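# Push utility cart with paper through door into bay

## Task

Move the utility cart through the self-closing door into the other room and park it in the yellow taped bay so that all four wheels sit fully inside the tape and none touch it. The case of copy paper must rest in the cart's top tray without any part overhanging the tray's edges. Before ending, wait until the door has closed. Either robot or both may be used. At the end, release everything and move the robots away. Nothing may count as done if a robot is what keeps it in place. A robot that falls over or is left leaning fails the task.

## Robot and tools

ROBOTS. Two identical Hello Robot Stretch 3 robots, r1 and r2. Each has a two-wheel differential base (0.33 m long, 0.34 m wide, passive omni wheel at the back), a lift that raises the arm along a mast, and a telescoping arm that reaches out to the robot's right side. The base cannot move sideways, so to move the gripper forward you drive the base. Turning in place pivots about the point midway between the drive wheels, 0.05 m behind the front edge. With the arm in and the wrist folded, a spin sweeps a 0.28 m radius; an unfolded level wrist reaches past that.

FRAMES. Base frame: origin on the floor between the drive wheels, x forward, y left, z up. hand_pose is reported in it, at the point where closed fingertips meet; with all wrist joints at zero its x points up, y back along the arm toward the mast, z toward the robot's rear. Odometry frame is the base frame where the scene began. Each robot reports in its own frames, so only images, lidar_m, wrist_depth_mm and head_depth_mm tell you where the robots are relative to each other.

execute_actions. Argument actions is a list holding a single action or nothing (empty list: just returns state and pictures). The action is an object keyed by "r1" and/or "r2". Per robot:
- base: exactly one of translate_m (metres, -1 to 1, relative offset from the base's current position, positive forward) or rotate_rad (radians, -3.2 to 3.2, relative turn in place, positive counter-clockwise seen from above).
- joints: absolute targets by name: lift_m 0 to 1.1 (arm height); arm_m 0 to 0.52 (extension); wrist_yaw_rad -1.345 to 4.42 (0 along the arm, positive toward the front, 3.0 folded over the base); wrist_pitch_rad -1.57 to 0.451 (0 level, negative tips fingers down); wrist_roll_rad -2.911 to 2.911 (0 fingers side by side); gripper_m -0.089 to 0.179 (larger is wider; actual fingertip gap is 0.007 less when almost shut, 0.025 less when fully open, zero below 0.007); head_pan_rad -3.953 to 1.73 (0 forward, positive left, -1.57 looks along the arm); head_tilt_rad -1.53 to 0.419 (negative down).
- contact_limits: only arm_m, a motor_effort percentage 1 to 100 at which the arm's motion halts (contact_stop); lower is gentler, too low stops immediately; it also caps the arm's holding force until the next action.
Optional cameras: list from r1_head_camera, r1_nav_camera, r1_wrist_camera, r2_head_camera, r2_nav_camera, r2_wrist_camera, or "all"; omitted/null means all, [] means none. Unknown keys, unknown camera names or out-of-range numbers reject the whole call. All motions in an action start together. Anything left out may keep pushing toward an earlier target without showing it in status. If a result reports a stop, later movement calls in the same reply are skipped. Each action lasts at most 15 s.

wait: seconds 0 to 10; commands nothing, returns state and images.
zoom_image: camera name and region [x0, y0, x1, y1] in pixels from the image's top-left, at most 504 by 504, on a camera present in the latest full result.
finished_scene: scene = the current scene's number (1 here); irreversible, and the goal must hold.

RESULTS. base_status and joint_status tell how each motion ended: done (for the base, wheels turned the full amount, slip included), off_target (stopped short, may still push), contact_stop, time_out, torque_fault (old target dropped). Arm and lift stop and go slack after pushing firmly; a slack lift may sag under load or keep pressing. Base, wrist and head never stop on contact. A wrist servo pushed hard for seconds switches off for 10 s. on_its_own describes uncommanded behaviour; its 'held at' value is a target, not a position, and effort outside the rest range hints at a load or push. motor_effort is percent of maximum, positive toward larger joint values (positive wheel effort drives forward), bracket = peak; readings are noisy and biased. lidar_m: 12 distances in metres from the base origin, 30-degree sectors starting straight ahead and going counter-clockwise (4th left, 7th behind, 10th right), '-' for nothing; plane 0.17 m above floor, range 0.15 to 12 m, blind to clear objects, partly blocked by the mast and by the robot itself when the lift is low. wrist_depth_mm (45 to 1000) and head_depth_mm (280 to 4000, image sideways) are 7x7 median depths in mm from top-left. base_odometry counts wheel turns only; heading runs -3.142 to 3.142, positive left. turned_by_wheels and turned_by_imu give turning since the last result. base_tilt in degrees, forward and right positive, with a fixed offset up to about 4 degrees.

SPEED. Full base speed (0.30 m/s, 1.9 rad/s) needs lift_m under 0.30, arm_m under 0.03 and wrist_yaw_rad over 2.54; otherwise 0.10 m/s and 0.63 rad/s.

GRIPPER. Command a gripper_m smaller than the object to grasp; lower squeezes harder but a stall guard eases force, so send a new value to re-squeeze. To let go, open at least 0.02 beyond where the fingers met the object. Readings do not confirm a grasp; check images.

CAUTIONS. Fold or unfold the wrist only with lift_m 0.32 to 0.95, wrist_pitch_rad -0.4, roll near 0; once folded, the lift can go to 0.25. If wrist_yaw_rad is below -0.4, keep pitch at -0.5 or lower. Pushing on something rigid with the gripper above about 0.45 m can tip the robot, more so with raised limits or repeated pushes. Driving while holding or pushing something immovable, or snagging furniture (especially reversing), can tip it: back out in small steps, pull the hand free, and lower the lift to about 0.2 if it stays tilted. Robots pressing against each other is a failure; once bases touch, any further drive presses hard. Equal commands give slightly unequal travel (under 1 cm per metre, up to 2.5 cm), which strains a shared load. Loose objects may be nudged occasionally. Avoid drops, slams and hard hits.

Each tool is called in YAML: its name, and indented under it one key for each argument.

## Session

execute_actions:
  actions: []

Scene clock: 0.00 s.
r1.base_odometry: x=+0.000 y=+0.000 heading=+0.000 (m, m, rad; r1's odometry frame)
r1.turned_by_wheels: +0.000 (rad since the last result)
r1.turned_by_imu: +0.000 (rad since the last result)
r1.base_tilt: forward=+0.7 right=-0.7 (deg)
r1.lidar_m: 0.79 0.73 0.74 0.92 1.92 2.11 2.65 1.70 1.73 2.64 3.67 1.21
r1.head_depth_mm: 1153 1154 1152 1160 1157 1162 1163 / 1036 1037 1037 1037 1040 1043 1045 / 943 939 941 943 945 949 950 / 864 861 862 866 867 871 867 / 795 796 797 801 801 803 802 / 741 742 739 742 743 743 747 / 691 691 693 694 694 694 695
r1.base_status: not commanded
r1.joint_positions: lift_m=+0.328 arm_m=-0.002 wrist_yaw_rad=+2.875 wrist_pitch_rad=-0.557 wrist_roll_rad=+0.004 gripper_m=+0.037 head_pan_rad=-0.009 head_tilt_rad=-0.010
r1.joint_status: not commanded
r1.motor_effort: left_wheel=+1 right_wheel=+1 lift_m=+35 arm_m=+0 wrist_yaw_rad=+1 wrist_pitch_rad=+7 wrist_roll_rad=+0 gripper_m=+0 head_pan_rad=+1 head_tilt_rad=+2 (%)
r1.hand_pose: x=+0.0327 y=+0.0541 z=+0.3111 quat_wxyz=(+0.284, +0.701, +0.102, +0.647) (m; r1's base frame)
r1.wrist_depth_mm: - - - 913 744 618 540 / - - - 987 800 661 564 / 808 - 926 950 834 695 587 / 652 - 726 767 787 728 625 / 554 - 611 633 659 678 643 / 481 - - 533 552 569 596 / - - - 454 476 490 507
r2.base_odometry: x=+0.000 y=+0.000 heading=+0.000 (m, m, rad; r2's odometry frame)
r2.turned_by_wheels: +0.000 (rad since the last result)
r2.turned_by_imu: +0.000 (rad since the last result)
r2.base_tilt: forward=-1.1 right=+1.7 (deg)
r2.lidar_m: 1.45 1.41 1.50 2.14 2.26 2.36 2.71 1.62 1.72 2.58 2.52 1.91
r2.head_depth_mm: 1791 1925 1933 1980 1980 2017 2002 / 1717 1760 1780 1812 1828 1846 1876 / 1632 1641 1672 1688 1708 1735 1745 / 1545 1545 1563 1572 1603 1624 1630 / 1451 1468 1476 1485 1506 1508 1521 / 1359 1383 1389 1398 1415 1433 1434 / 1296 1301 1311 1324 1331 1354 1358
r2.base_status: not commanded
r2.joint_positions: lift_m=+0.494 arm_m=+0.001 wrist_yaw_rad=+2.991 wrist_pitch_rad=-0.483 wrist_roll_rad=-0.008 gripper_m=+0.037 head_pan_rad=+0.010 head_tilt_rad=-0.020
r2.joint_status: not commanded
r2.motor_effort: left_wheel=-1 right_wheel=+0 lift_m=+24 arm_m=-1 wrist_yaw_rad=+0 wrist_pitch_rad=+4 wrist_roll_rad=+0 gripper_m=+0 head_pan_rad=+1 head_tilt_rad=+1 (%)
r2.hand_pose: x=+0.0110 y=+0.0678 z=+0.4924 quat_wxyz=(+0.220, +0.694, +0.118, +0.675) (m; r2's base frame)
r2.wrist_depth_mm: - - - - - - - / - - - - - - - / 975 - - - - - - / 816 - 943 948 992 - - / 714 728 - 806 868 894 955 / 633 655 674 677 737 763 791 / 568 - - 632 639 681 700
pictures: r1_head_camera (sideways: a quarter turn clockwise sets it upright), r1_nav_camera (sideways: a quarter turn counterclockwise sets it upright), r1_wrist_camera, r2_head_camera (sideways: a quarter turn clockwise sets it upright), r2_nav_camera (sideways: a quarter turn counterclockwise sets it upright), r2_wrist_camera
Images, in order (width x height): r1_head_camera 896x504, r1_nav_camera 672x504, r1_wrist_camera 644x364, r2_head_camera 896x504, r2_nav_camera 672x504, r2_wrist_camera 644x364.

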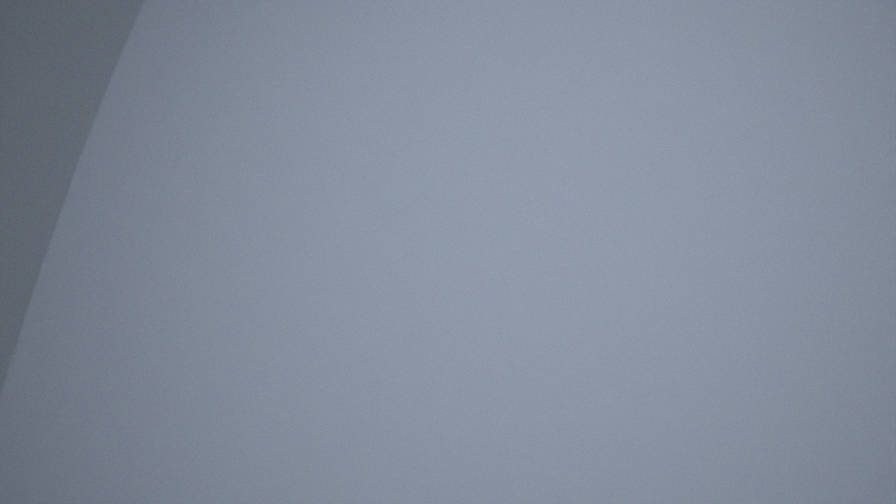

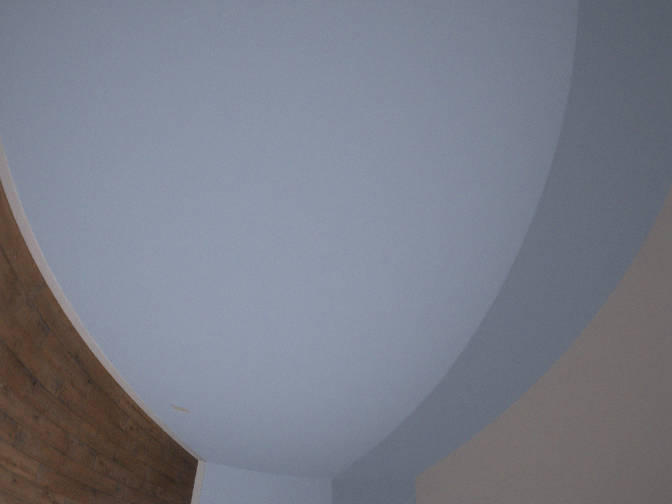

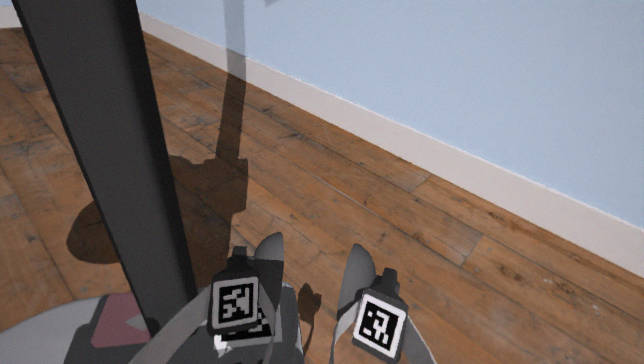

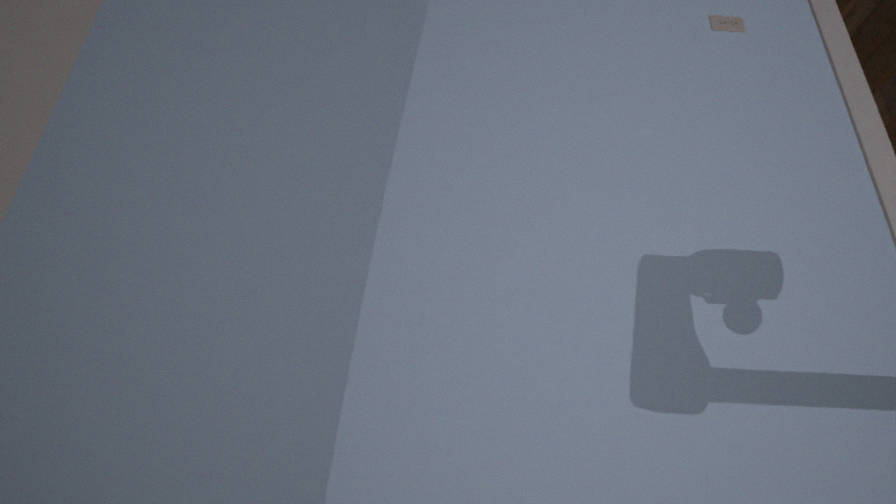

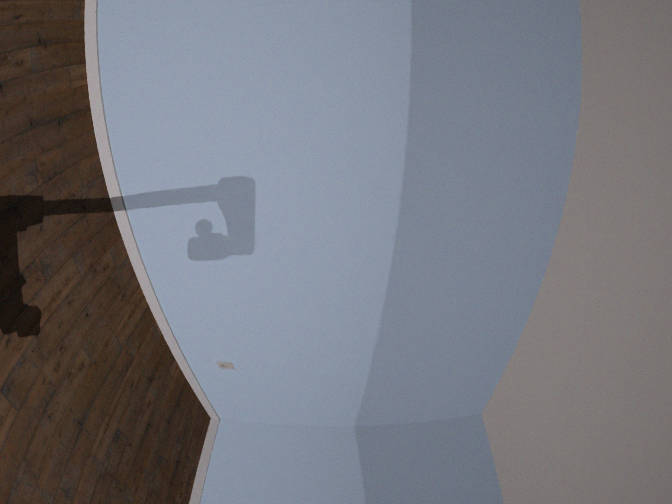

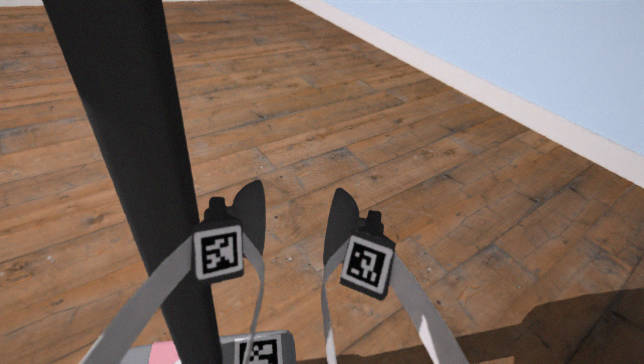

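execute_actions:
  actions:
    - {"r1":{"joints":{"head_pan_rad":-2.5,"head_tilt_rad":-0.4,"lift_m":0.26}},"r2":{"joints":{"head_pan_rad":-2.6,"head_tilt_rad":-0.4,"lift_m":0.26}}}
  cameras: ["r1_head_camera","r1_nav_camera","r2_head_camera","r2_nav_camera"]

Scene clock: 7.13 s.
r1.base_odometry: x=+0.000 y=+0.000 heading=+0.000 (m, m, rad; r1's odometry frame)
r1.turned_by_wheels: +0.000 (rad since the last result)
r1.turned_by_imu: -0.002 (rad since the last result)
r1.base_tilt: forward=+0.7 right=-0.7 (deg)
r1.lidar_m: 0.79 0.73 0.74 0.92 1.91 2.12 2.65 1.70 1.73 2.64 3.67 1.21
r1.head_depth_mm: 3405 3638 3908 2894 2072 1615 1320 / 3393 3643 3851 2950 2092 1628 1326 / 3420 3680 3886 2997 2117 1638 1338 / 3385 3608 3863 2718 2068 1668 1348 / 3371 3639 1914 2243 2089 1662 1353 / 3388 3574 1819 2291 2032 1673 1367 / 3370 3618 1938 2824 2112 1694 1376
r1.base_status: not commanded
r1.joint_positions: lift_m=+0.260 arm_m=-0.002 wrist_yaw_rad=+2.875 wrist_pitch_rad=-0.558 wrist_roll_rad=+0.004 gripper_m=+0.037 head_pan_rad=-2.493 head_tilt_rad=-0.395
r1.joint_status: all done
r1.motor_effort: left_wheel=+1(1) right_wheel=+1(0) lift_m=+25(32) arm_m=+0(0) wrist_yaw_rad=+0(1) wrist_pitch_rad=+8(8) wrist_roll_rad=+0(0) gripper_m=+0(0) head_pan_rad=-3(36) head_tilt_rad=-2(26) (%)
r1.hand_pose: x=+0.0327 y=+0.0540 z=+0.2429 quat_wxyz=(+0.284, +0.701, +0.102, +0.647) (m; r1's base frame)
r1.wrist_depth_mm: - - - 912 748 622 537 / 877 - - 986 802 656 565 / 686 - 770 825 810 695 590 / 558 - 616 645 687 692 619 / 478 - 529 536 554 580 598 / - - - 445 471 480 498 / - - - 383 408 411 429
r2.base_odometry: x=+0.000 y=+0.000 heading=+0.000 (m, m, rad; r2's odometry frame)
r2.turned_by_wheels: +0.000 (rad since the last result)
r2.turned_by_imu: +0.001 (rad since the last result)
r2.base_tilt: forward=-1.0 right=+1.7 (deg)
r2.lidar_m: 1.45 1.41 1.49 2.13 2.25 2.36 2.71 1.62 1.72 2.58 2.52 1.91
r2.head_depth_mm: 3755 - - 3749 2362 1765 1391 / 3781 - - 3603 2350 1751 1389 / 3803 - - 3550 2319 1728 1376 / 3901 - - 3383 2278 1716 1367 / 3924 - 2222 2172 2066 1709 1353 / 3961 - 1738 2157 2067 1677 1340 / 3843 - - 2838 2043 1673 1332
r2.base_status: not commanded
r2.joint_positions: lift_m=+0.261 arm_m=+0.001 wrist_yaw_rad=+2.991 wrist_pitch_rad=-0.483 wrist_roll_rad=-0.008 gripper_m=+0.037 head_pan_rad=-2.593 head_tilt_rad=-0.395
r2.joint_status: all done
r2.motor_effort: left_wheel=-1(1) right_wheel=+0(0) lift_m=+11(22) arm_m=+0(0) wrist_yaw_rad=-1(1) wrist_pitch_rad=+4(4) wrist_roll_rad=+0(0) gripper_m=+1(0) head_pan_rad=-4(51) head_tilt_rad=-1(20) (%)
r2.hand_pose: x=+0.0110 y=+0.0678 z=+0.2590 quat_wxyz=(+0.220, +0.694, +0.118, +0.675) (m; r2's base frame)
r2.wrist_depth_mm: 914 - - - - - - / 717 - 854 904 985 - - / 604 - 679 728 771 829 893 / 517 - 577 601 624 662 698 / 459 - - 527 537 560 585 / - - - 432 456 473 499 / - - - 391 394 417 431
pictures: r1_head_camera (sideways: a quarter turn clockwise sets it upright), r1_nav_camera (sideways: a quarter turn counterclockwise sets it upright), r2_head_camera (sideways: a quarter turn clockwise sets it upright), r2_nav_camera (sideways: a quarter turn counterclockwise sets it upright)
Images, in order (width x height): r1_head_camera 896x504, r1_nav_camera 672x504, r2_head_camera 896x504, r2_nav_camera 672x504.

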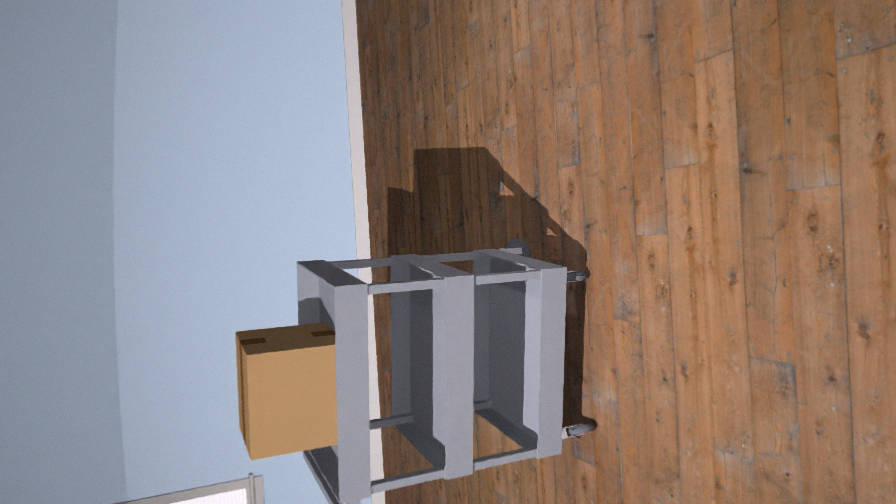

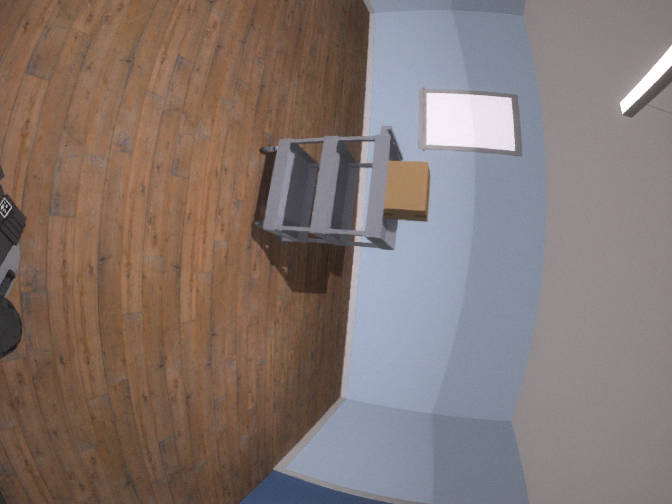

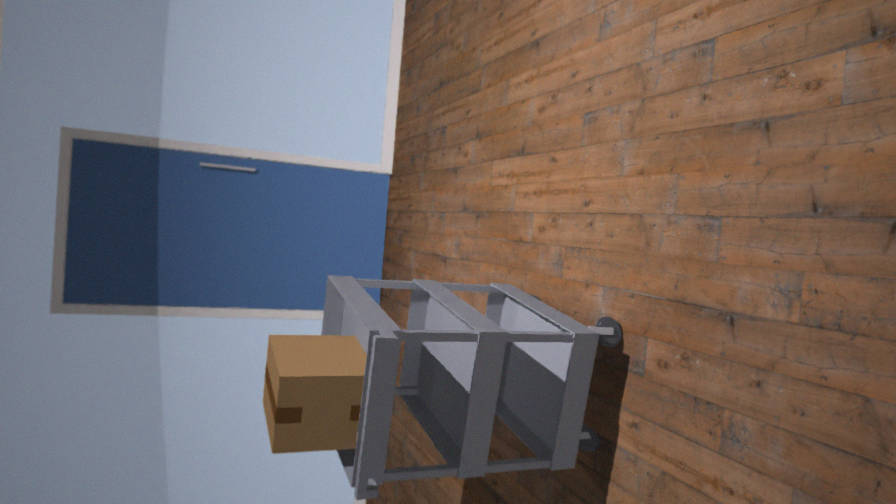

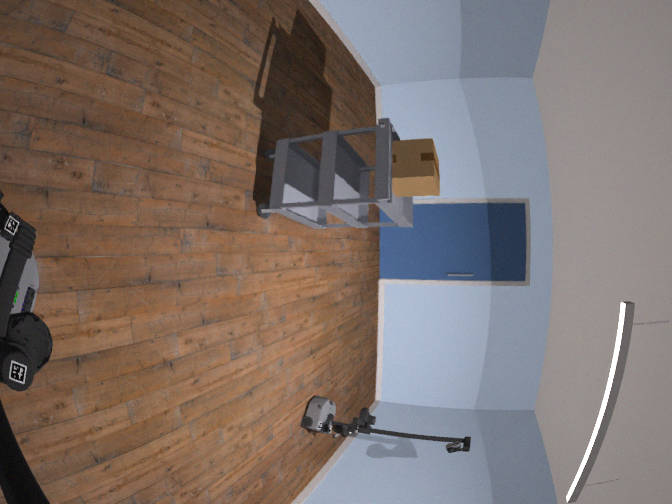

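execute_actions:
  actions:
    - {"r1":{"base":{"rotate_rad":3.1},"joints":{"head_pan_rad":-1.3,"head_tilt_rad":-0.3}}}
  cameras: []

execute_actions:
  actions:
    - {"r1":{"base":{"translate_m":1}}}
  cameras: []

execute_actions:
  actions:
    - {"r1":{"base":{"translate_m":0.7}}}
  cameras: []

execute_actions:
  actions:
    - {"r1":{"base":{"rotate_rad":0.7},"joints":{"lift_m":0.85,"wrist_pitch_rad":-0.4}}}
  cameras: []

execute_actions:
  actions:
    - {"r1":{"joints":{"wrist_yaw_rad":0,"gripper_m":0.12}}}
  cameras: ["r1_head_camera","r1_nav_camera","r1_wrist_camera"]

Scene clock: 27.33 s.
r1.base_odometry: x=+0.000 y=+0.000 heading=+3.100 (m, m, rad; r1's odometry frame)
r1.turned_by_wheels: +3.100 (rad since the last result)
r1.turned_by_imu: +3.092 (rad since the last result)
r1.base_tilt: forward=+0.6 right=-0.7 (deg)
r1.lidar_m: 2.55 1.69 1.70 2.64 3.68 1.30 0.81 0.73 0.73 0.89 1.70 2.10
r1.head_depth_mm: 884 930 980 1040 1098 1168 1250 / 1011 1073 1142 1213 1300 1404 1380 / 1179 1263 1355 1460 1599 1669 1432 / 1422 1547 1672 1832 2063 1811 1441 / 1769 1944 2061 2220 2343 1829 1442 / 1813 1911 2016 2143 2228 1847 1461 / 1746 1821 1926 2027 2144 1863 1466
r1.base_status: done
r1.joint_positions: lift_m=+0.260 arm_m=-0.002 wrist_yaw_rad=+2.875 wrist_pitch_rad=-0.558 wrist_roll_rad=+0.004 gripper_m=+0.037 head_pan_rad=-1.307 head_tilt_rad=-0.310
r1.joint_status: all done
r1.motor_effort: left_wheel=+0(5) right_wheel=+2(12) lift_m=+25(25) arm_m=-1(1) wrist_yaw_rad=+0(1) wrist_pitch_rad=+7(8) wrist_roll_rad=+0(0) gripper_m=+0(0) head_pan_rad=+4(38) head_tilt_rad=+6(15) (%)
r1.hand_pose: x=+0.0327 y=+0.0540 z=+0.2429 quat_wxyz=(+0.284, +0.701, +0.102, +0.647) (m; r1's base frame)
r1.wrist_depth_mm: - - - - - - - / 885 - - - - - - / 678 - 787 831 902 951 - / 555 - 615 645 682 720 764 / 476 - 526 538 552 579 604 / - - - 447 470 484 506 / - - - 381 405 415 428
r2.base_odometry: x=+0.000 y=+0.000 heading=+0.000 (m, m, rad; r2's odometry frame)
r2.turned_by_wheels: +0.000 (rad since the last result)
r2.turned_by_imu: +0.001 (rad since the last result)
r2.base_tilt: forward=-1.1 right=+1.7 (deg)
r2.lidar_m: 1.45 1.41 1.49 2.14 2.26 2.36 2.58 1.62 1.72 2.58 2.52 1.90
r2.head_depth_mm: 3730 3998 - 3722 2412 1758 1387 / 3726 - - 3626 2337 1764 1389 / 3818 - - 3601 2352 1723 1378 / 3858 - - 3474 2299 1730 1357 / 3913 - 2219 2153 2074 1701 1347 / 3861 - 1738 2151 2086 1678 1332 / 3877 - - 2870 2052 1667 1331
r2.base_status: not commanded
r2.joint_positions: lift_m=+0.261 arm_m=+0.001 wrist_yaw_rad=+2.991 wrist_pitch_rad=-0.483 wrist_roll_rad=-0.008 gripper_m=+0.037 head_pan_rad=-2.593 head_tilt_rad=-0.395
r2.joint_status: not commanded
r2.motor_effort: left_wheel=-1(1) right_wheel=+0(0) lift_m=+12(11) arm_m=+0(0) wrist_yaw_rad=+0(1) wrist_pitch_rad=+4(4) wrist_roll_rad=+0(0) gripper_m=+0(0) head_pan_rad=-4(5) head_tilt_rad=-2(2) (%)
r2.hand_pose: x=+0.0110 y=+0.0678 z=+0.2590 quat_wxyz=(+0.220, +0.694, +0.118, +0.675) (m; r2's base frame)
r2.wrist_depth_mm: 929 - - - - - - / 716 - 839 929 - - - / 605 - 678 712 776 839 893 / 515 - 575 597 627 668 694 / 461 - - 521 534 557 586 / - - - 430 461 478 494 / - - - 392 396 414 435
pictures: none
No camera images: the call's "cameras" was empty. Leave "cameras" out to get every camera's image.

Scene clock: 32.43 s.
r1.base_odometry: x=-0.999 y=+0.042 heading=+3.100 (m, m, rad; r1's odometry frame)
r1.turned_by_wheels: +0.000 (rad since the last result)
r1.turned_by_imu: +0.002 (rad since the last result)
r1.base_tilt: forward=+0.7 right=-0.7 (deg)
r1.lidar_m: 1.76 3.22 1.28 1.20 4.30 2.62 1.65 1.49 1.50 1.60 1.45 1.46
r1.head_depth_mm: 1572 1678 1796 1934 2083 1755 1401 / 1499 1592 1700 1826 1960 1778 1423 / 1417 1503 1602 1721 1857 1793 1425 / 1362 1429 1525 1632 1726 1786 1446 / 1296 1366 1457 1534 1642 1730 1451 / 1242 1313 1387 1460 1552 1652 1453 / 1195 1253 1328 1390 1472 1573 1483
r1.base_status: done
r1.joint_positions: lift_m=+0.260 arm_m=-0.002 wrist_yaw_rad=+2.875 wrist_pitch_rad=-0.559 wrist_roll_rad=+0.004 gripper_m=+0.037 head_pan_rad=-1.307 head_tilt_rad=-0.310
r1.joint_status: not commanded
r1.motor_effort: left_wheel=+0(3) right_wheel=+2(8) lift_m=+25(25) arm_m=-1(1) wrist_yaw_rad=+1(0) wrist_pitch_rad=+8(8) wrist_roll_rad=+0(1) gripper_m=+0(0) head_pan_rad=+3(4) head_tilt_rad=+6(5) (%)
r1.hand_pose: x=+0.0327 y=+0.0539 z=+0.2428 quat_wxyz=(+0.284, +0.701, +0.102, +0.646) (m; r1's base frame)
r1.wrist_depth_mm: - - - - - - - / 869 - - - - - - / 687 - 775 836 897 968 - / 553 - 607 645 680 726 760 / 477 - 529 542 551 579 601 / - - - 448 472 485 501 / - - - 380 404 414 429
r2.base_odometry: x=+0.000 y=+0.000 heading=+0.000 (m, m, rad; r2's odometry frame)
r2.turned_by_wheels: +0.000 (rad since the last result)
r2.turned_by_imu: +0.001 (rad since the last result)
r2.base_tilt: forward=-1.2 right=+1.7 (deg)
r2.lidar_m: 1.45 1.42 1.50 2.13 2.26 2.36 2.86 1.61 1.72 2.57 2.52 1.91
r2.head_depth_mm: 3721 3999 - 3232 2414 1749 1399 / 3773 - - 3155 2360 1740 1385 / 3811 - - 3536 2331 1731 1376 / 3872 - - 3466 2296 1705 1361 / 3875 - 2191 2173 2063 1700 1351 / 3874 - 1732 2141 2050 1696 1338 / 3915 - - 2831 2054 1667 1331
r2.base_status: not commanded
r2.joint_positions: lift_m=+0.261 arm_m=+0.001 wrist_yaw_rad=+2.991 wrist_pitch_rad=-0.483 wrist_roll_rad=-0.008 gripper_m=+0.037 head_pan_rad=-2.593 head_tilt_rad=-0.395
r2.joint_status: not commanded
r2.motor_effort: left_wheel=-1(1) right_wheel=-1(0) lift_m=+11(11) arm_m=+1(0) wrist_yaw_rad=-1(0) wrist_pitch_rad=+4(4) wrist_roll_rad=+0(0) gripper_m=+0(0) head_pan_rad=-4(3) head_tilt_rad=-2(2) (%)
r2.hand_pose: x=+0.0110 y=+0.0678 z=+0.2590 quat_wxyz=(+0.220, +0.694, +0.118, +0.675) (m; r2's base frame)
r2.wrist_depth_mm: 900 - - - - - - / 719 - 861 931 995 - - / 604 - 678 727 762 819 902 / 511 - 572 602 629 664 712 / 461 - - 533 535 553 591 / - - - 432 463 474 497 / - - - 391 397 415 433
pictures: none
No camera images: the call's "cameras" was empty. Leave "cameras" out to get every camera's image.

Scene clock: 36.47 s.
r1.base_odometry: x=-1.699 y=+0.071 heading=+3.100 (m, m, rad; r1's odometry frame)
r1.turned_by_wheels: +0.000 (rad since the last result)
r1.turned_by_imu: +0.001 (rad since the last result)
r1.base_tilt: forward=+0.6 right=-0.7 (deg)
r1.lidar_m: 1.22 2.37 2.73 1.30 1.27 3.53 2.24 2.02 1.75 1.11 1.00 1.00
r1.head_depth_mm: 1065 1139 1223 1320 1441 1563 1406 / 1015 1082 1156 1238 1339 1460 1420 / 965 1027 1093 1167 1260 1363 1404 / 924 978 1040 1110 1179 1270 1350 / 882 927 983 1048 1121 1190 1292 / 844 886 935 987 1052 1129 1211 / 809 849 895 944 1009 1071 1151
r1.base_status: done
r1.joint_positions: lift_m=+0.260 arm_m=-0.002 wrist_yaw_rad=+2.875 wrist_pitch_rad=-0.559 wrist_roll_rad=+0.004 gripper_m=+0.037 head_pan_rad=-1.307 head_tilt_rad=-0.310
r1.joint_status: not commanded
r1.motor_effort: left_wheel=+0(3) right_wheel=+3(9) lift_m=+25(26) arm_m=+0(1) wrist_yaw_rad=+1(1) wrist_pitch_rad=+8(8) wrist_roll_rad=+0(0) gripper_m=+0(0) head_pan_rad=+3(4) head_tilt_rad=+5(5) (%)
r1.hand_pose: x=+0.0327 y=+0.0539 z=+0.2428 quat_wxyz=(+0.284, +0.701, +0.103, +0.646) (m; r1's base frame)
r1.wrist_depth_mm: - - - - - - - / 883 - - - - - - / 685 - 774 832 891 968 - / 559 - 609 645 679 720 755 / 477 - 529 539 556 567 607 / - - - 446 474 487 500 / - - - 381 406 415 425
r2.base_odometry: x=+0.000 y=+0.000 heading=+0.000 (m, m, rad; r2's odometry frame)
r2.turned_by_wheels: +0.000 (rad since the last result)
r2.turned_by_imu: +0.001 (rad since the last result)
r2.base_tilt: forward=-1.1 right=+1.8 (deg)
r2.lidar_m: 1.45 1.42 1.49 2.14 2.26 2.35 3.37 1.62 1.72 2.58 2.52 1.91
r2.head_depth_mm: 3776 - - 3702 2372 1744 1400 / 3825 - - 3593 2363 1749 1385 / 3769 - - 3373 2326 1728 1370 / 3828 - - 3500 2283 1719 1363 / 3888 - 2219 2189 2073 1697 1350 / 3927 - 1744 2130 2094 1682 1337 / 3871 - - 2888 2025 1672 1331
r2.base_status: not commanded
r2.joint_positions: lift_m=+0.261 arm_m=+0.001 wrist_yaw_rad=+2.991 wrist_pitch_rad=-0.483 wrist_roll_rad=-0.008 gripper_m=+0.037 head_pan_rad=-2.593 head_tilt_rad=-0.395
r2.joint_status: not commanded
r2.motor_effort: left_wheel=-1(1) right_wheel=+0(0) lift_m=+11(11) arm_m=+0(0) wrist_yaw_rad=+0(0) wrist_pitch_rad=+4(4) wrist_roll_rad=+0(0) gripper_m=+0(0) head_pan_rad=-5(5) head_tilt_rad=-2(2) (%)
r2.hand_pose: x=+0.0110 y=+0.0678 z=+0.2590 quat_wxyz=(+0.220, +0.694, +0.118, +0.675) (m; r2's base frame)
r2.wrist_depth_mm: 914 - - - - - - / 740 - 856 913 - - - / 605 - 685 720 773 824 905 / 514 - 576 588 634 657 704 / 462 - - 524 528 553 579 / - - - 430 458 471 497 / - - - 391 398 416 435
pictures: none
No camera images: the call's "cameras" was empty. Leave "cameras" out to get every camera's image.

Scene clock: 42.67 s.
r1.base_odometry: x=-1.699 y=+0.071 heading=-2.484 (m, m, rad; r1's odometry frame)
r1.turned_by_wheels: +0.700 (rad since the last result)
r1.turned_by_imu: +0.697 (rad since the last result)
r1.base_tilt: forward=+0.6 right=-0.7 (deg)
r1.lidar_m: 2.72 2.82 1.26 3.33 2.88 2.10 2.02 1.42 1.03 1.00 1.03 1.41
r1.head_depth_mm: 797 846 895 961 1034 1118 1220 / 813 865 924 988 1066 1153 1256 / 835 891 951 1020 1099 1192 1308 / 857 916 979 1053 1141 1240 1341 / 880 943 1008 1089 1177 1289 1387 / 908 967 1038 1124 1223 1341 1420 / 930 998 1077 1162 1267 1394 1469
r1.base_status: done
r1.joint_positions: lift_m=+0.850 arm_m=-0.002 wrist_yaw_rad=+2.875 wrist_pitch_rad=-0.420 wrist_roll_rad=+0.004 gripper_m=+0.037 head_pan_rad=-1.307 head_tilt_rad=-0.309
r1.joint_status: all done
r1.motor_effort: left_wheel=+0(5) right_wheel=+2(11) lift_m=+45(47) arm_m=-1(1) wrist_yaw_rad=+0(0) wrist_pitch_rad=+11(13) wrist_roll_rad=+0(0) gripper_m=+0(0) head_pan_rad=+3(4) head_tilt_rad=+5(6) (%)
r1.hand_pose: x=+0.0378 y=+0.0728 z=+0.8618 quat_wxyz=(+0.239, +0.706, +0.054, +0.665) (m; r1's base frame)
r1.wrist_depth_mm: - - - - - - - / - - - - - - - / - - - - - - - / - - - - - - - / - - - - - - - / - - - - - - - / 996 - - - - - -
r2.base_odometry: x=+0.000 y=+0.000 heading=+0.000 (m, m, rad; r2's odometry frame)
r2.turned_by_wheels: +0.000 (rad since the last result)
r2.turned_by_imu: +0.001 (rad since the last result)
r2.base_tilt: forward=-1.0 right=+1.7 (deg)
r2.lidar_m: 1.45 1.42 1.50 2.14 2.25 2.36 3.37 1.62 1.72 2.58 2.52 1.91
r2.head_depth_mm: 3755 3953 - 3675 2412 1750 1394 / 3794 - - 3607 2354 1731 1372 / 3807 - - 3469 2316 1712 1378 / 3750 - - 3417 2301 1721 1364 / 3866 - 2224 2156 2080 1687 1359 / 3966 - 1747 2131 2087 1690 1343 / 3963 - - 2886 2055 1665 1329
r2.base_status: not commanded
r2.joint_positions: lift_m=+0.261 arm_m=+0.001 wrist_yaw_rad=+2.991 wrist_pitch_rad=-0.483 wrist_roll_rad=-0.008 gripper_m=+0.037 head_pan_rad=-2.593 head_tilt_rad=-0.395
r2.joint_status: not commanded
r2.motor_effort: left_wheel=-1(1) right_wheel=+0(0) lift_m=+11(10) arm_m=+0(1) wrist_yaw_rad=-1(1) wrist_pitch_rad=+4(4) wrist_roll_rad=+0(0) gripper_m=+0(0) head_pan_rad=-4(5) head_tilt_rad=-2(2) (%)
r2.hand_pose: x=+0.0110 y=+0.0678 z=+0.2590 quat_wxyz=(+0.220, +0.694, +0.118, +0.675) (m; r2's base frame)
r2.wrist_depth_mm: 904 - - - - - - / 736 - 846 922 - - - / 605 - 681 727 777 828 901 / 506 - 579 604 627 670 712 / 461 - - 527 534 559 586 / - - - 431 458 471 495 / - - - 390 397 418 433
pictures: none
No camera images: the call's "cameras" was empty. Leave "cameras" out to get every camera's image.

Scene clock: 45.13 s.
r1.base_odometry: x=-1.699 y=+0.071 heading=-2.484 (m, m, rad; r1's odometry frame)
r1.turned_by_wheels: +0.000 (rad since the last result)
r1.turned_by_imu: -0.001 (rad since the last result)
r1.base_tilt: forward=+0.7 right=-0.7 (deg)
r1.lidar_m: 2.72 2.82 1.26 3.35 2.87 2.10 2.02 1.42 1.03 1.00 1.03 1.41
r1.head_depth_mm: 794 846 899 960 1030 1113 1213 / 816 866 922 991 1066 1153 1252 / 837 888 953 1024 1105 1194 1308 / 859 915 980 1051 1136 1239 1345 / 880 941 1010 1086 1178 1291 1378 / 905 968 1040 1124 1231 1337 1416 / 930 995 1074 1164 1265 1392 1472
r1.base_status: not commanded
r1.joint_positions: lift_m=+0.850 arm_m=-0.002 wrist_yaw_rad=+0.003 wrist_pitch_rad=-0.420 wrist_roll_rad=+0.004 gripper_m=+0.120 head_pan_rad=-1.307 head_tilt_rad=-0.309
r1.joint_status: all done
r1.motor_effort: left_wheel=+0(0) right_wheel=+2(2) lift_m=+45(44) arm_m=-1(1) wrist_yaw_rad=-3(4) wrist_pitch_rad=+11(11) wrist_roll_rad=+0(0) gripper_m=+0(79) head_pan_rad=+3(3) head_tilt_rad=+5(5) (%)
r1.hand_pose: x=-0.0208 y=-0.3675 z=+0.8618 quat_wxyz=(+0.691, +0.149, -0.692, -0.147) (m; r1's base frame)
r1.wrist_depth_mm: 721 706 690 679 659 646 648 / 788 763 755 727 724 702 686 / 844 822 806 787 761 754 733 / 922 911 887 862 839 818 793 / - - 978 946 914 902 874 / - - - - - 978 966 / 992 993 - - - - -
r2.base_odometry: x=+0.000 y=+0.000 heading=+0.000 (m, m, rad; r2's odometry frame)
r2.turned_by_wheels: +0.000 (rad since the last result)
r2.turned_by_imu: +0.000 (rad since the last result)
r2.base_tilt: forward=-1.2 right=+1.7 (deg)
r2.lidar_m: 1.45 1.42 1.50 2.14 2.25 2.36 3.36 1.62 1.72 2.58 2.52 1.90
r2.head_depth_mm: 3689 3967 - 3780 2385 1777 1388 / 3757 - - 3623 2366 1737 1385 / 3799 - - 3480 2326 1706 1363 / 3777 - - 3452 2289 1709 1373 / 3867 - 2235 2159 2074 1695 1350 / 3936 - 1729 2141 2076 1677 1338 / 3890 - - 2881 2041 1649 1320
r2.base_status: not commanded
r2.joint_positions: lift_m=+0.261 arm_m=+0.001 wrist_yaw_rad=+2.991 wrist_pitch_rad=-0.483 wrist_roll_rad=-0.008 gripper_m=+0.037 head_pan_rad=-2.593 head_tilt_rad=-0.395
r2.joint_status: not commanded
r2.motor_effort: left_wheel=-1(1) right_wheel=-1(0) lift_m=+11(11) arm_m=+0(0) wrist_yaw_rad=+0(1) wrist_pitch_rad=+4(4) wrist_roll_rad=+0(0) gripper_m=+0(1) head_pan_rad=-4(4) head_tilt_rad=-2(2) (%)
r2.hand_pose: x=+0.0110 y=+0.0678 z=+0.2590 quat_wxyz=(+0.220, +0.694, +0.118, +0.675) (m; r2's base frame)
r2.wrist_depth_mm: 925 - - - - - - / 728 - 843 916 - - - / 608 - 676 724 771 815 908 / 515 - 580 600 624 669 707 / 463 - - 528 541 547 593 / - - - 430 460 474 498 / - - - 394 399 414 433
pictures: r1_head_camera (sideways: a quarter turn clockwise sets it upright), r1_nav_camera (sideways: a quarter turn counterclockwise sets it upright), r1_wrist_camera
Images, in order (width x height): r1_head_camera 896x504, r1_nav_camera 672x504, r1_wrist_camera 644x364.

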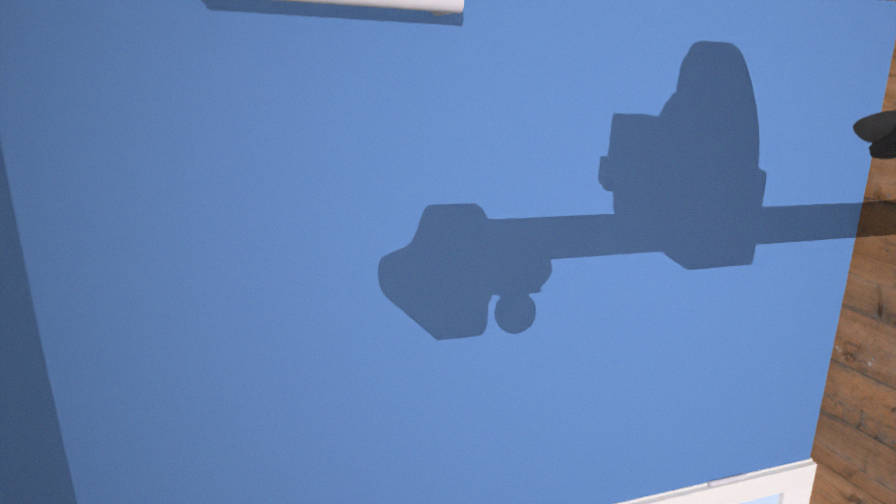

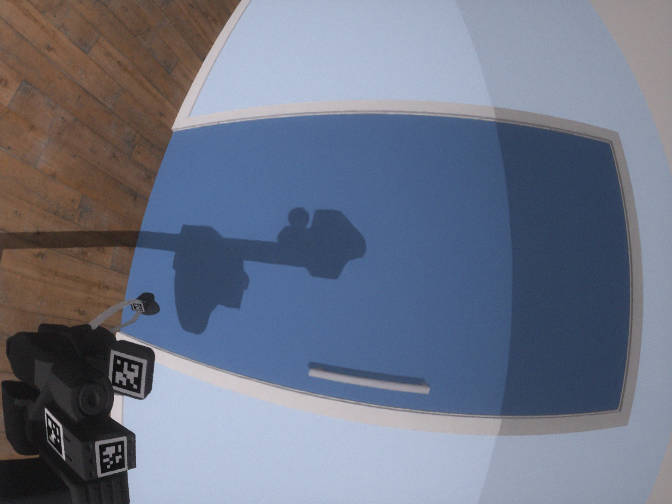

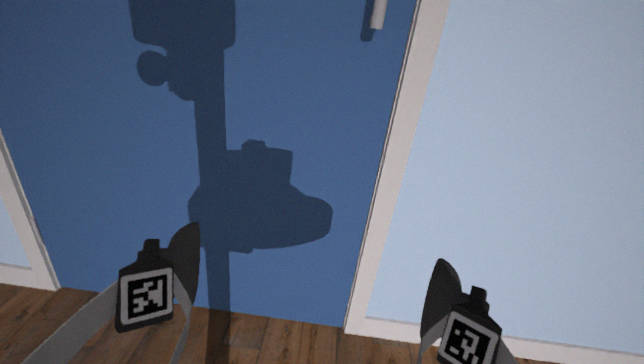

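execute_actions:
  actions:
    - {"r1":{"base":{"translate_m":-0.07},"joints":{"wrist_pitch_rad":0,"lift_m":0.97,"arm_m":0.42,"head_pan_rad":-1.57}}}
  cameras: ["r1_head_camera","r1_wrist_camera"]

Scene clock: 56.50 s.
r1.base_odometry: x=-1.643 y=+0.114 heading=-2.484 (m, m, rad; r1's odometry frame)
r1.turned_by_wheels: +0.000 (rad since the last result)
r1.turned_by_imu: -0.002 (rad since the last result)
r1.base_tilt: forward=+0.6 right=-0.7 (deg)
r1.lidar_m: 2.79 2.90 1.28 3.33 2.77 2.03 1.95 1.42 1.04 0.99 1.03 1.40
r1.head_depth_mm: 829 881 939 - 1099 1177 1286 / 829 880 934 1028 1082 1176 1288 / 823 878 928 - 1087 1175 1290 / 830 875 925 1021 1085 1179 1296 / 830 884 945 1012 1090 1181 1285 / 830 886 943 1012 1087 1184 1300 / 830 887 945 1009 1092 1184 1288
r1.base_status: done
r1.joint_positions: lift_m=+0.970 arm_m=+0.420 wrist_yaw_rad=+0.002 wrist_pitch_rad=-0.023 wrist_roll_rad=+0.004 gripper_m=+0.120 head_pan_rad=-1.563 head_tilt_rad=-0.309
r1.joint_status: all done
r1.motor_effort: left_wheel=+0(4) right_wheel=+2(3) lift_m=+45(45) arm_m=+6(6) wrist_yaw_rad=-1(2) wrist_pitch_rad=+13(14) wrist_roll_rad=+0(0) gripper_m=-1(0) head_pan_rad=-2(23) head_tilt_rad=+4(6) (%)
r1.hand_pose: x=-0.0210 y=-0.8202 z=+1.0784 quat_wxyz=(+0.706, +0.009, -0.708, -0.008) (m; r1's base frame)
r1.wrist_depth_mm: 330 330 326 325 321 321 320 / 338 334 332 330 317 325 325 / 340 339 340 335 321 330 329 / 349 344 343 341 328 336 334 / 355 351 350 344 332 344 340 / 358 - 356 348 337 344 343 / 363 364 361 358 343 353 350
r2.base_odometry: x=+0.000 y=+0.000 heading=+0.000 (m, m, rad; r2's odometry frame)
r2.turned_by_wheels: +0.000 (rad since the last result)
r2.turned_by_imu: +0.001 (rad since the last result)
r2.base_tilt: forward=-1.1 right=+1.7 (deg)
r2.lidar_m: 1.45 1.42 1.49 2.13 2.25 2.36 3.38 1.62 1.72 2.58 2.52 1.91
r2.head_depth_mm: 3785 - - 3698 2372 1771 1394 / 3839 - - 3566 2363 1745 1400 / 3832 - - 3467 2325 1722 1367 / 3801 - - 3443 2307 1715 1360 / 3853 - 2217 2167 2066 1708 1356 / 3900 - 1734 2122 2065 1672 1346 / 3909 - - 2896 2047 1652 1344
r2.base_status: not commanded
r2.joint_positions: lift_m=+0.261 arm_m=+0.001 wrist_yaw_rad=+2.991 wrist_pitch_rad=-0.483 wrist_roll_rad=-0.008 gripper_m=+0.037 head_pan_rad=-2.593 head_tilt_rad=-0.395
r2.joint_status: not commanded
r2.motor_effort: left_wheel=-1(1) right_wheel=-1(0) lift_m=+11(11) arm_m=+0(0) wrist_yaw_rad=+0(0) wrist_pitch_rad=+4(4) wrist_roll_rad=+0(0) gripper_m=+0(0) head_pan_rad=-4(4) head_tilt_rad=-2(2) (%)
r2.hand_pose: x=+0.0110 y=+0.0678 z=+0.2590 quat_wxyz=(+0.220, +0.694, +0.118, +0.675) (m; r2's base frame)
r2.wrist_depth_mm: 926 - - - - - - / 732 - 859 936 - - - / 602 - 681 720 773 831 890 / 516 - 572 602 622 655 716 / 463 - - 517 525 552 586 / - - - 434 457 477 495 / - - - 389 395 414 434
pictures: r1_head_camera (sideways: a quarter turn clockwise sets it upright), r1_wrist_camera
Images, in order (width x height): r1_head_camera 896x504, r1_wrist_camera 644x364.

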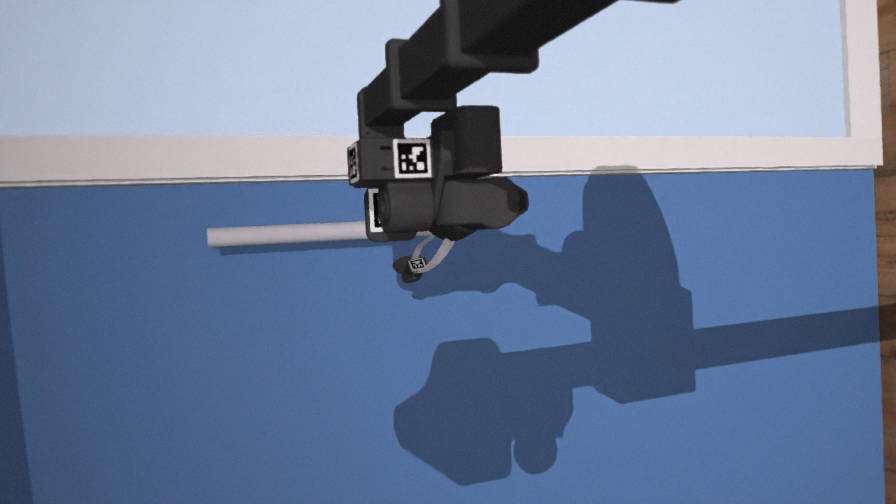

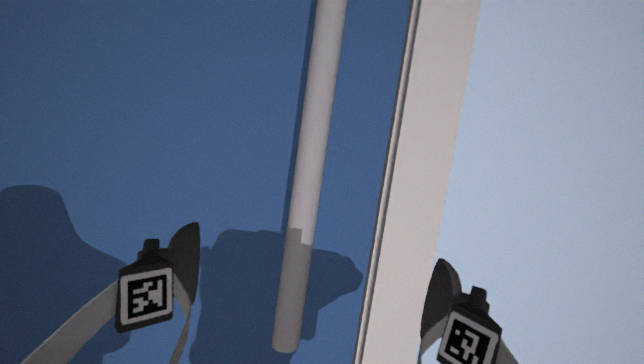

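execute_actions:
  actions:
    - {"r1":{"joints":{"arm_m":0.52}},"r2":{"base":{"rotate_rad":-2.97},"joints":{"head_pan_rad":0,"head_tilt_rad":-0.7}}}
  cameras: []

execute_actions:
  actions:
    - {"r1":{"joints":{"gripper_m":-0.04}},"r2":{"base":{"translate_m":1}}}
  cameras: ["r1_wrist_camera"]

execute_actions:
  actions:
    - {"r1":{"joints":{"arm_m":0.4}},"r2":{"base":{"translate_m":1}}}
  cameras: ["r1_wrist_camera","r2_nav_camera"]

Scene clock: 68.83 s.
r1.base_odometry: x=-1.643 y=+0.114 heading=-2.484 (m, m, rad; r1's odometry frame)
r1.turned_by_wheels: +0.000 (rad since the last result)
r1.turned_by_imu: -0.002 (rad since the last result)
r1.base_tilt: forward=+0.7 right=-0.7 (deg)
r1.lidar_m: 2.79 2.89 1.28 3.39 2.79 2.02 1.95 1.42 1.04 0.99 1.03 1.39
r1.head_depth_mm: 829 881 941 - 1097 1180 1288 / 829 879 928 1015 1083 1173 1288 / 822 877 925 1026 1081 1174 1287 / 831 874 935 1023 1089 1185 1288 / 827 881 944 1012 1094 1183 1286 / 829 885 940 1015 1091 1182 1289 / 832 887 942 1010 1091 1186 1294
r1.base_status: not commanded
r1.joint_positions: lift_m=+0.970 arm_m=+0.518 wrist_yaw_rad=+0.002 wrist_pitch_rad=-0.023 wrist_roll_rad=+0.004 gripper_m=+0.120 head_pan_rad=-1.563 head_tilt_rad=-0.309
r1.joint_status: all done
joint sent to its limit — the command would take r1.arm_m past its upper limit, so that joint was sent only as far as its limit.
r1.motor_effort: left_wheel=+0(0) right_wheel=+2(3) lift_m=+44(44) arm_m=+6(6) wrist_yaw_rad=-2(1) wrist_pitch_rad=+12(12) wrist_roll_rad=+0(0) gripper_m=+0(0) head_pan_rad=-2(3) head_tilt_rad=+5(6) (%)
r1.hand_pose: x=-0.0210 y=-0.9185 z=+1.0784 quat_wxyz=(+0.706, +0.009, -0.708, -0.008) (m; r1's base frame)
r1.wrist_depth_mm: 235 233 232 166 230 215 226 / 239 236 234 232 232 218 229 / 242 239 239 171 235 223 233 / 246 245 243 240 239 236 237 / 249 249 247 244 231 241 241 / 254 - 250 250 241 246 244 / 258 258 255 252 240 249 247
r2.base_odometry: x=+0.000 y=+0.000 heading=-2.970 (m, m, rad; r2's odometry frame)
r2.turned_by_wheels: -2.970 (rad since the last result)
r2.turned_by_imu: -2.911 (rad since the last result)
r2.base_tilt: forward=-1.1 right=+1.6 (deg)
r2.lidar_m: 3.24 1.62 2.95 2.52 2.52 1.66 1.42 1.41 1.62 2.23 2.23 2.56
r2.head_depth_mm: 3322 3452 2876 2124 1683 1386 1181 / 3955 - 2831 2086 1672 1381 1175 / - - 2788 2086 1643 1363 1169 / 3987 - 2729 2053 1618 1358 1160 / 3801 - 2685 2008 1610 1350 1150 / 3741 3718 2681 2003 1607 1338 1143 / 3578 3915 2612 1962 1590 1321 1132
r2.base_status: done
r2.joint_positions: lift_m=+0.261 arm_m=+0.001 wrist_yaw_rad=+2.991 wrist_pitch_rad=-0.483 wrist_roll_rad=-0.008 gripper_m=+0.037 head_pan_rad=-0.007 head_tilt_rad=-0.692
r2.joint_status: all done
r2.motor_effort: left_wheel=+2(14) right_wheel=-1(5) lift_m=+12(11) arm_m=+0(0) wrist_yaw_rad=+0(0) wrist_pitch_rad=+4(4) wrist_roll_rad=+0(0) gripper_m=+0(0) head_pan_rad=+4(46) head_tilt_rad=-3(18) (%)
r2.hand_pose: x=+0.0110 y=+0.0678 z=+0.2590 quat_wxyz=(+0.220, +0.694, +0.118, +0.675) (m; r2's base frame)
r2.wrist_depth_mm: 940 - - - - - - / 723 - 860 938 - - - / 604 - 674 717 768 828 903 / 516 - 578 599 622 672 698 / 461 - - 530 532 556 580 / - - - 435 457 474 496 / - - - 392 400 418 431
pictures: none
No camera images: the call's "cameras" was empty. Leave "cameras" out to get every camera's image.

Scene clock: 73.93 s.
r1.base_odometry: x=-1.643 y=+0.114 heading=-2.484 (m, m, rad; r1's odometry frame)
r1.turned_by_wheels: +0.000 (rad since the last result)
r1.turned_by_imu: -0.001 (rad since the last result)
r1.base_tilt: forward=+0.7 right=-0.7 (deg)
r1.lidar_m: 2.78 2.89 1.28 2.40 2.77 2.02 1.95 1.42 1.03 0.99 1.04 1.40
r1.head_depth_mm: 832 881 939 - 1095 1174 1285 / 831 882 933 1022 1087 1180 1288 / 823 876 927 1028 1085 1173 1289 / 833 875 938 1021 1092 1184 1293 / 831 885 944 1011 1095 1182 1291 / 834 888 944 1014 1091 1182 1297 / 831 887 945 1015 1089 1181 1300
r1.base_status: not commanded
r1.joint_positions: lift_m=+0.970 arm_m=+0.518 wrist_yaw_rad=+0.047 wrist_pitch_rad=-0.025 wrist_roll_rad=+0.004 gripper_m=-0.036 head_pan_rad=-1.563 head_tilt_rad=-0.309
r1.joint_status: gripper_m off_target (ended at -0.036, target -0.040)
r1.on_its_own: wrist_yaw_rad is held at +0.047, not at your +0.000, by its stall guard, which is not easing now
r1.motor_effort: left_wheel=+1(8) right_wheel=+0(17) lift_m=+45(44) arm_m=+6(6) wrist_yaw_rad=+0(24) wrist_pitch_rad=+14(14) wrist_roll_rad=+0(0) gripper_m=-21(97) head_pan_rad=-3(2) head_tilt_rad=+5(5) (%)
r1.hand_pose: x=-0.0095 y=-0.9182 z=+1.0778 quat_wxyz=(+0.706, +0.026, -0.708, +0.007) (m; r1's base frame)
r1.wrist_depth_mm: 246 241 237 166 228 211 219 / 249 245 240 235 232 215 222 / 253 249 244 172 234 218 226 / 257 253 248 241 238 221 230 / 261 257 252 210 243 226 232 / 267 262 258 - 246 230 237 / 271 265 260 182 236 242 240
r2.base_odometry: x=-0.985 y=-0.171 heading=-2.970 (m, m, rad; r2's odometry frame)
r2.turned_by_wheels: +0.000 (rad since the last result)
r2.turned_by_imu: +0.000 (rad since the last result)
r2.base_tilt: forward=-1.1 right=+1.8 (deg)
r2.lidar_m: 2.28 1.07 0.85 2.79 2.80 2.76 2.37 2.37 2.29 1.96 1.96 2.24
r2.head_depth_mm: 2890 3009 2905 2129 1681 1387 1184 / 3287 3557 2862 2097 1665 1381 1173 / 3207 3545 2793 2081 1646 1366 1163 / 2983 3378 2759 2064 1624 1349 1156 / 3009 3416 2721 2042 1630 1349 1147 / 2885 3279 2461 1990 1616 1326 1140 / 2795 3113 2539 1969 1602 1325 1137
r2.base_status: done
r2.joint_positions: lift_m=+0.261 arm_m=+0.001 wrist_yaw_rad=+2.991 wrist_pitch_rad=-0.483 wrist_roll_rad=-0.008 gripper_m=+0.037 head_pan_rad=-0.007 head_tilt_rad=-0.692
r2.joint_status: not commanded
r2.motor_effort: left_wheel=+1(12) right_wheel=-1(3) lift_m=+11(11) arm_m=-1(1) wrist_yaw_rad=-1(0) wrist_pitch_rad=+4(4) wrist_roll_rad=+0(0) gripper_m=+0(0) head_pan_rad=+4(4) head_tilt_rad=-2(3) (%)
r2.hand_pose: x=+0.0110 y=+0.0678 z=+0.2590 quat_wxyz=(+0.220, +0.694, +0.118, +0.675) (m; r2's base frame)
r2.wrist_depth_mm: 932 - - - 978 848 967 / 727 - 852 932 965 - - / 604 - 677 726 779 827 873 / 511 - 574 595 628 674 702 / 458 - - 519 535 556 576 / - - - 431 460 472 489 / - - - 389 398 416 429
pictures: r1_wrist_camera
Images, in order (width x height): r1_wrist_camera 644x364.

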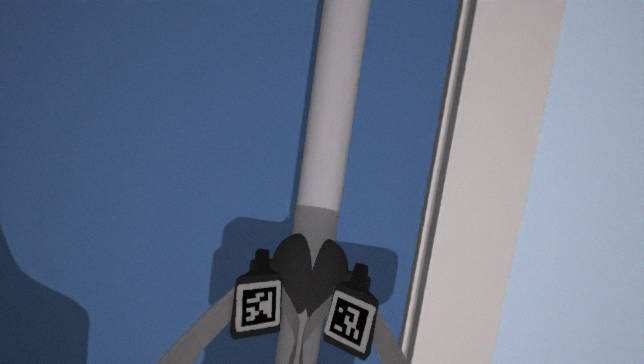

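Scene clock: 79.03 s.
r1.base_odometry: x=-1.643 y=+0.114 heading=-2.484 (m, m, rad; r1's odometry frame)
r1.turned_by_wheels: +0.000 (rad since the last result)
r1.turned_by_imu: -0.001 (rad since the last result)
r1.base_tilt: forward=+0.7 right=-0.7 (deg)
r1.lidar_m: 2.79 2.89 1.28 1.47 2.77 2.02 1.95 1.42 1.04 0.99 1.04 1.39
r1.head_depth_mm: 825 881 943 - 1106 1176 1285 / 829 881 933 - 1085 1179 1287 / 824 877 927 - 1086 1180 1289 / 833 875 924 1009 1090 1184 1291 / 831 885 944 1014 1090 1186 1288 / 833 883 944 1011 1088 1180 1291 / 830 884 944 1015 1091 1181 1292
r1.base_status: not commanded
r1.joint_positions: lift_m=+0.970 arm_m=+0.400 wrist_yaw_rad=+0.049 wrist_pitch_rad=-0.022 wrist_roll_rad=+0.004 gripper_m=-0.036 head_pan_rad=-1.563 head_tilt_rad=-0.309
r1.joint_status: all done
r1.on_its_own: wrist_yaw_rad is held at +0.047, not at your +0.000, by its stall guard, which is not easing now
r1.motor_effort: left_wheel=+0(1) right_wheel=+2(3) lift_m=+44(44) arm_m=-6(9) wrist_yaw_rad=-2(5) wrist_pitch_rad=+12(14) wrist_roll_rad=+0(0) gripper_m=-16(21) head_pan_rad=-3(4) head_tilt_rad=+5(5) (%)
r1.hand_pose: x=-0.0090 y=-0.8008 z=+1.0786 quat_wxyz=(+0.706, +0.025, -0.708, +0.009) (m; r1's base frame)
r1.wrist_depth_mm: 365 359 352 345 340 327 327 / 370 364 355 350 342 336 330 / 379 369 363 356 348 342 334 / 384 374 368 358 341 347 340 / 392 383 374 366 347 352 344 / 395 388 382 - 353 357 349 / 401 395 385 381 358 362 354
r2.base_odometry: x=-1.971 y=-0.342 heading=-2.970 (m, m, rad; r2's odometry frame)
r2.turned_by_wheels: +0.000 (rad since the last result)
r2.turned_by_imu: +0.000 (rad since the last result)
r2.base_tilt: forward=-1.1 right=+1.8 (deg)
r2.lidar_m: 2.48 1.34 2.84 0.78 0.79 3.51 3.31 3.31 1.97 1.68 1.68 1.93
r2.head_depth_mm: 2365 2621 2602 2106 1689 1382 1177 / 2339 2686 2849 2108 1666 1384 1168 / 2258 2585 2789 2057 1635 1373 1165 / 2188 2529 2702 2033 1620 1357 1155 / 2128 2416 2593 2040 1626 1348 1145 / 2062 2362 2542 2003 1613 1323 1144 / 2013 2274 2458 1729 1588 1317 1139
r2.base_status: done
r2.joint_positions: lift_m=+0.261 arm_m=+0.001 wrist_yaw_rad=+2.991 wrist_pitch_rad=-0.483 wrist_roll_rad=-0.008 gripper_m=+0.037 head_pan_rad=-0.007 head_tilt_rad=-0.693
r2.joint_status: not commanded
r2.motor_effort: left_wheel=+1(14) right_wheel=-1(4) lift_m=+12(12) arm_m=+0(0) wrist_yaw_rad=+0(0) wrist_pitch_rad=+4(4) wrist_roll_rad=+0(0) gripper_m=+0(0) head_pan_rad=+3(5) head_tilt_rad=-3(3) (%)
r2.hand_pose: x=+0.0110 y=+0.0678 z=+0.2590 quat_wxyz=(+0.220, +0.694, +0.118, +0.675) (m; r2's base frame)
r2.wrist_depth_mm: 881 - 959 - - - - / 720 - 851 939 - - - / 611 - 677 736 795 831 903 / 512 - 573 597 624 654 707 / 463 - - 528 531 555 584 / - - - 434 462 479 497 / - - - 392 398 415 429
pictures: r1_wrist_camera, r2_nav_camera (sideways: a quarter turn counterclockwise sets it upright)
Images, in order (width x height): r1_wrist_camera 644x364, r2_nav_camera 672x504.

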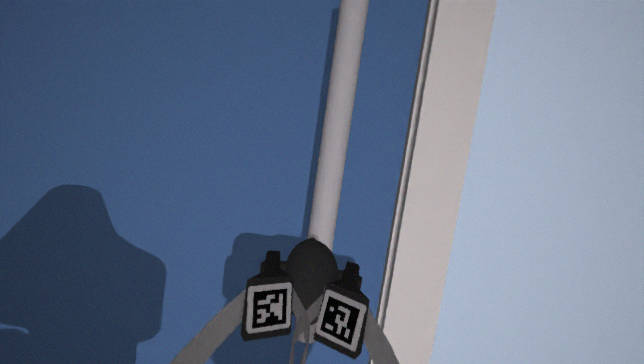

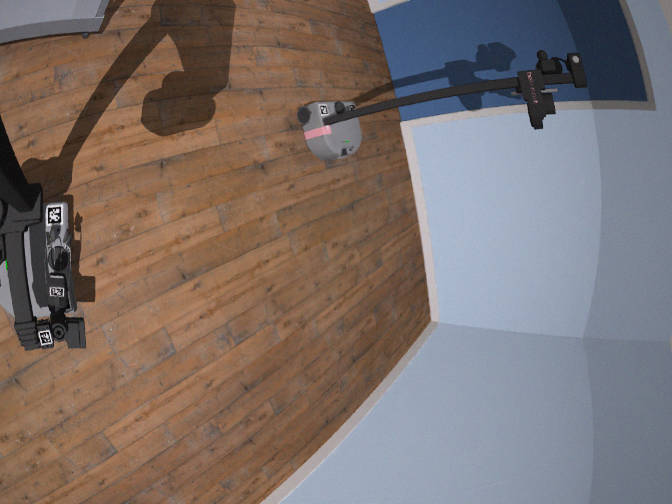

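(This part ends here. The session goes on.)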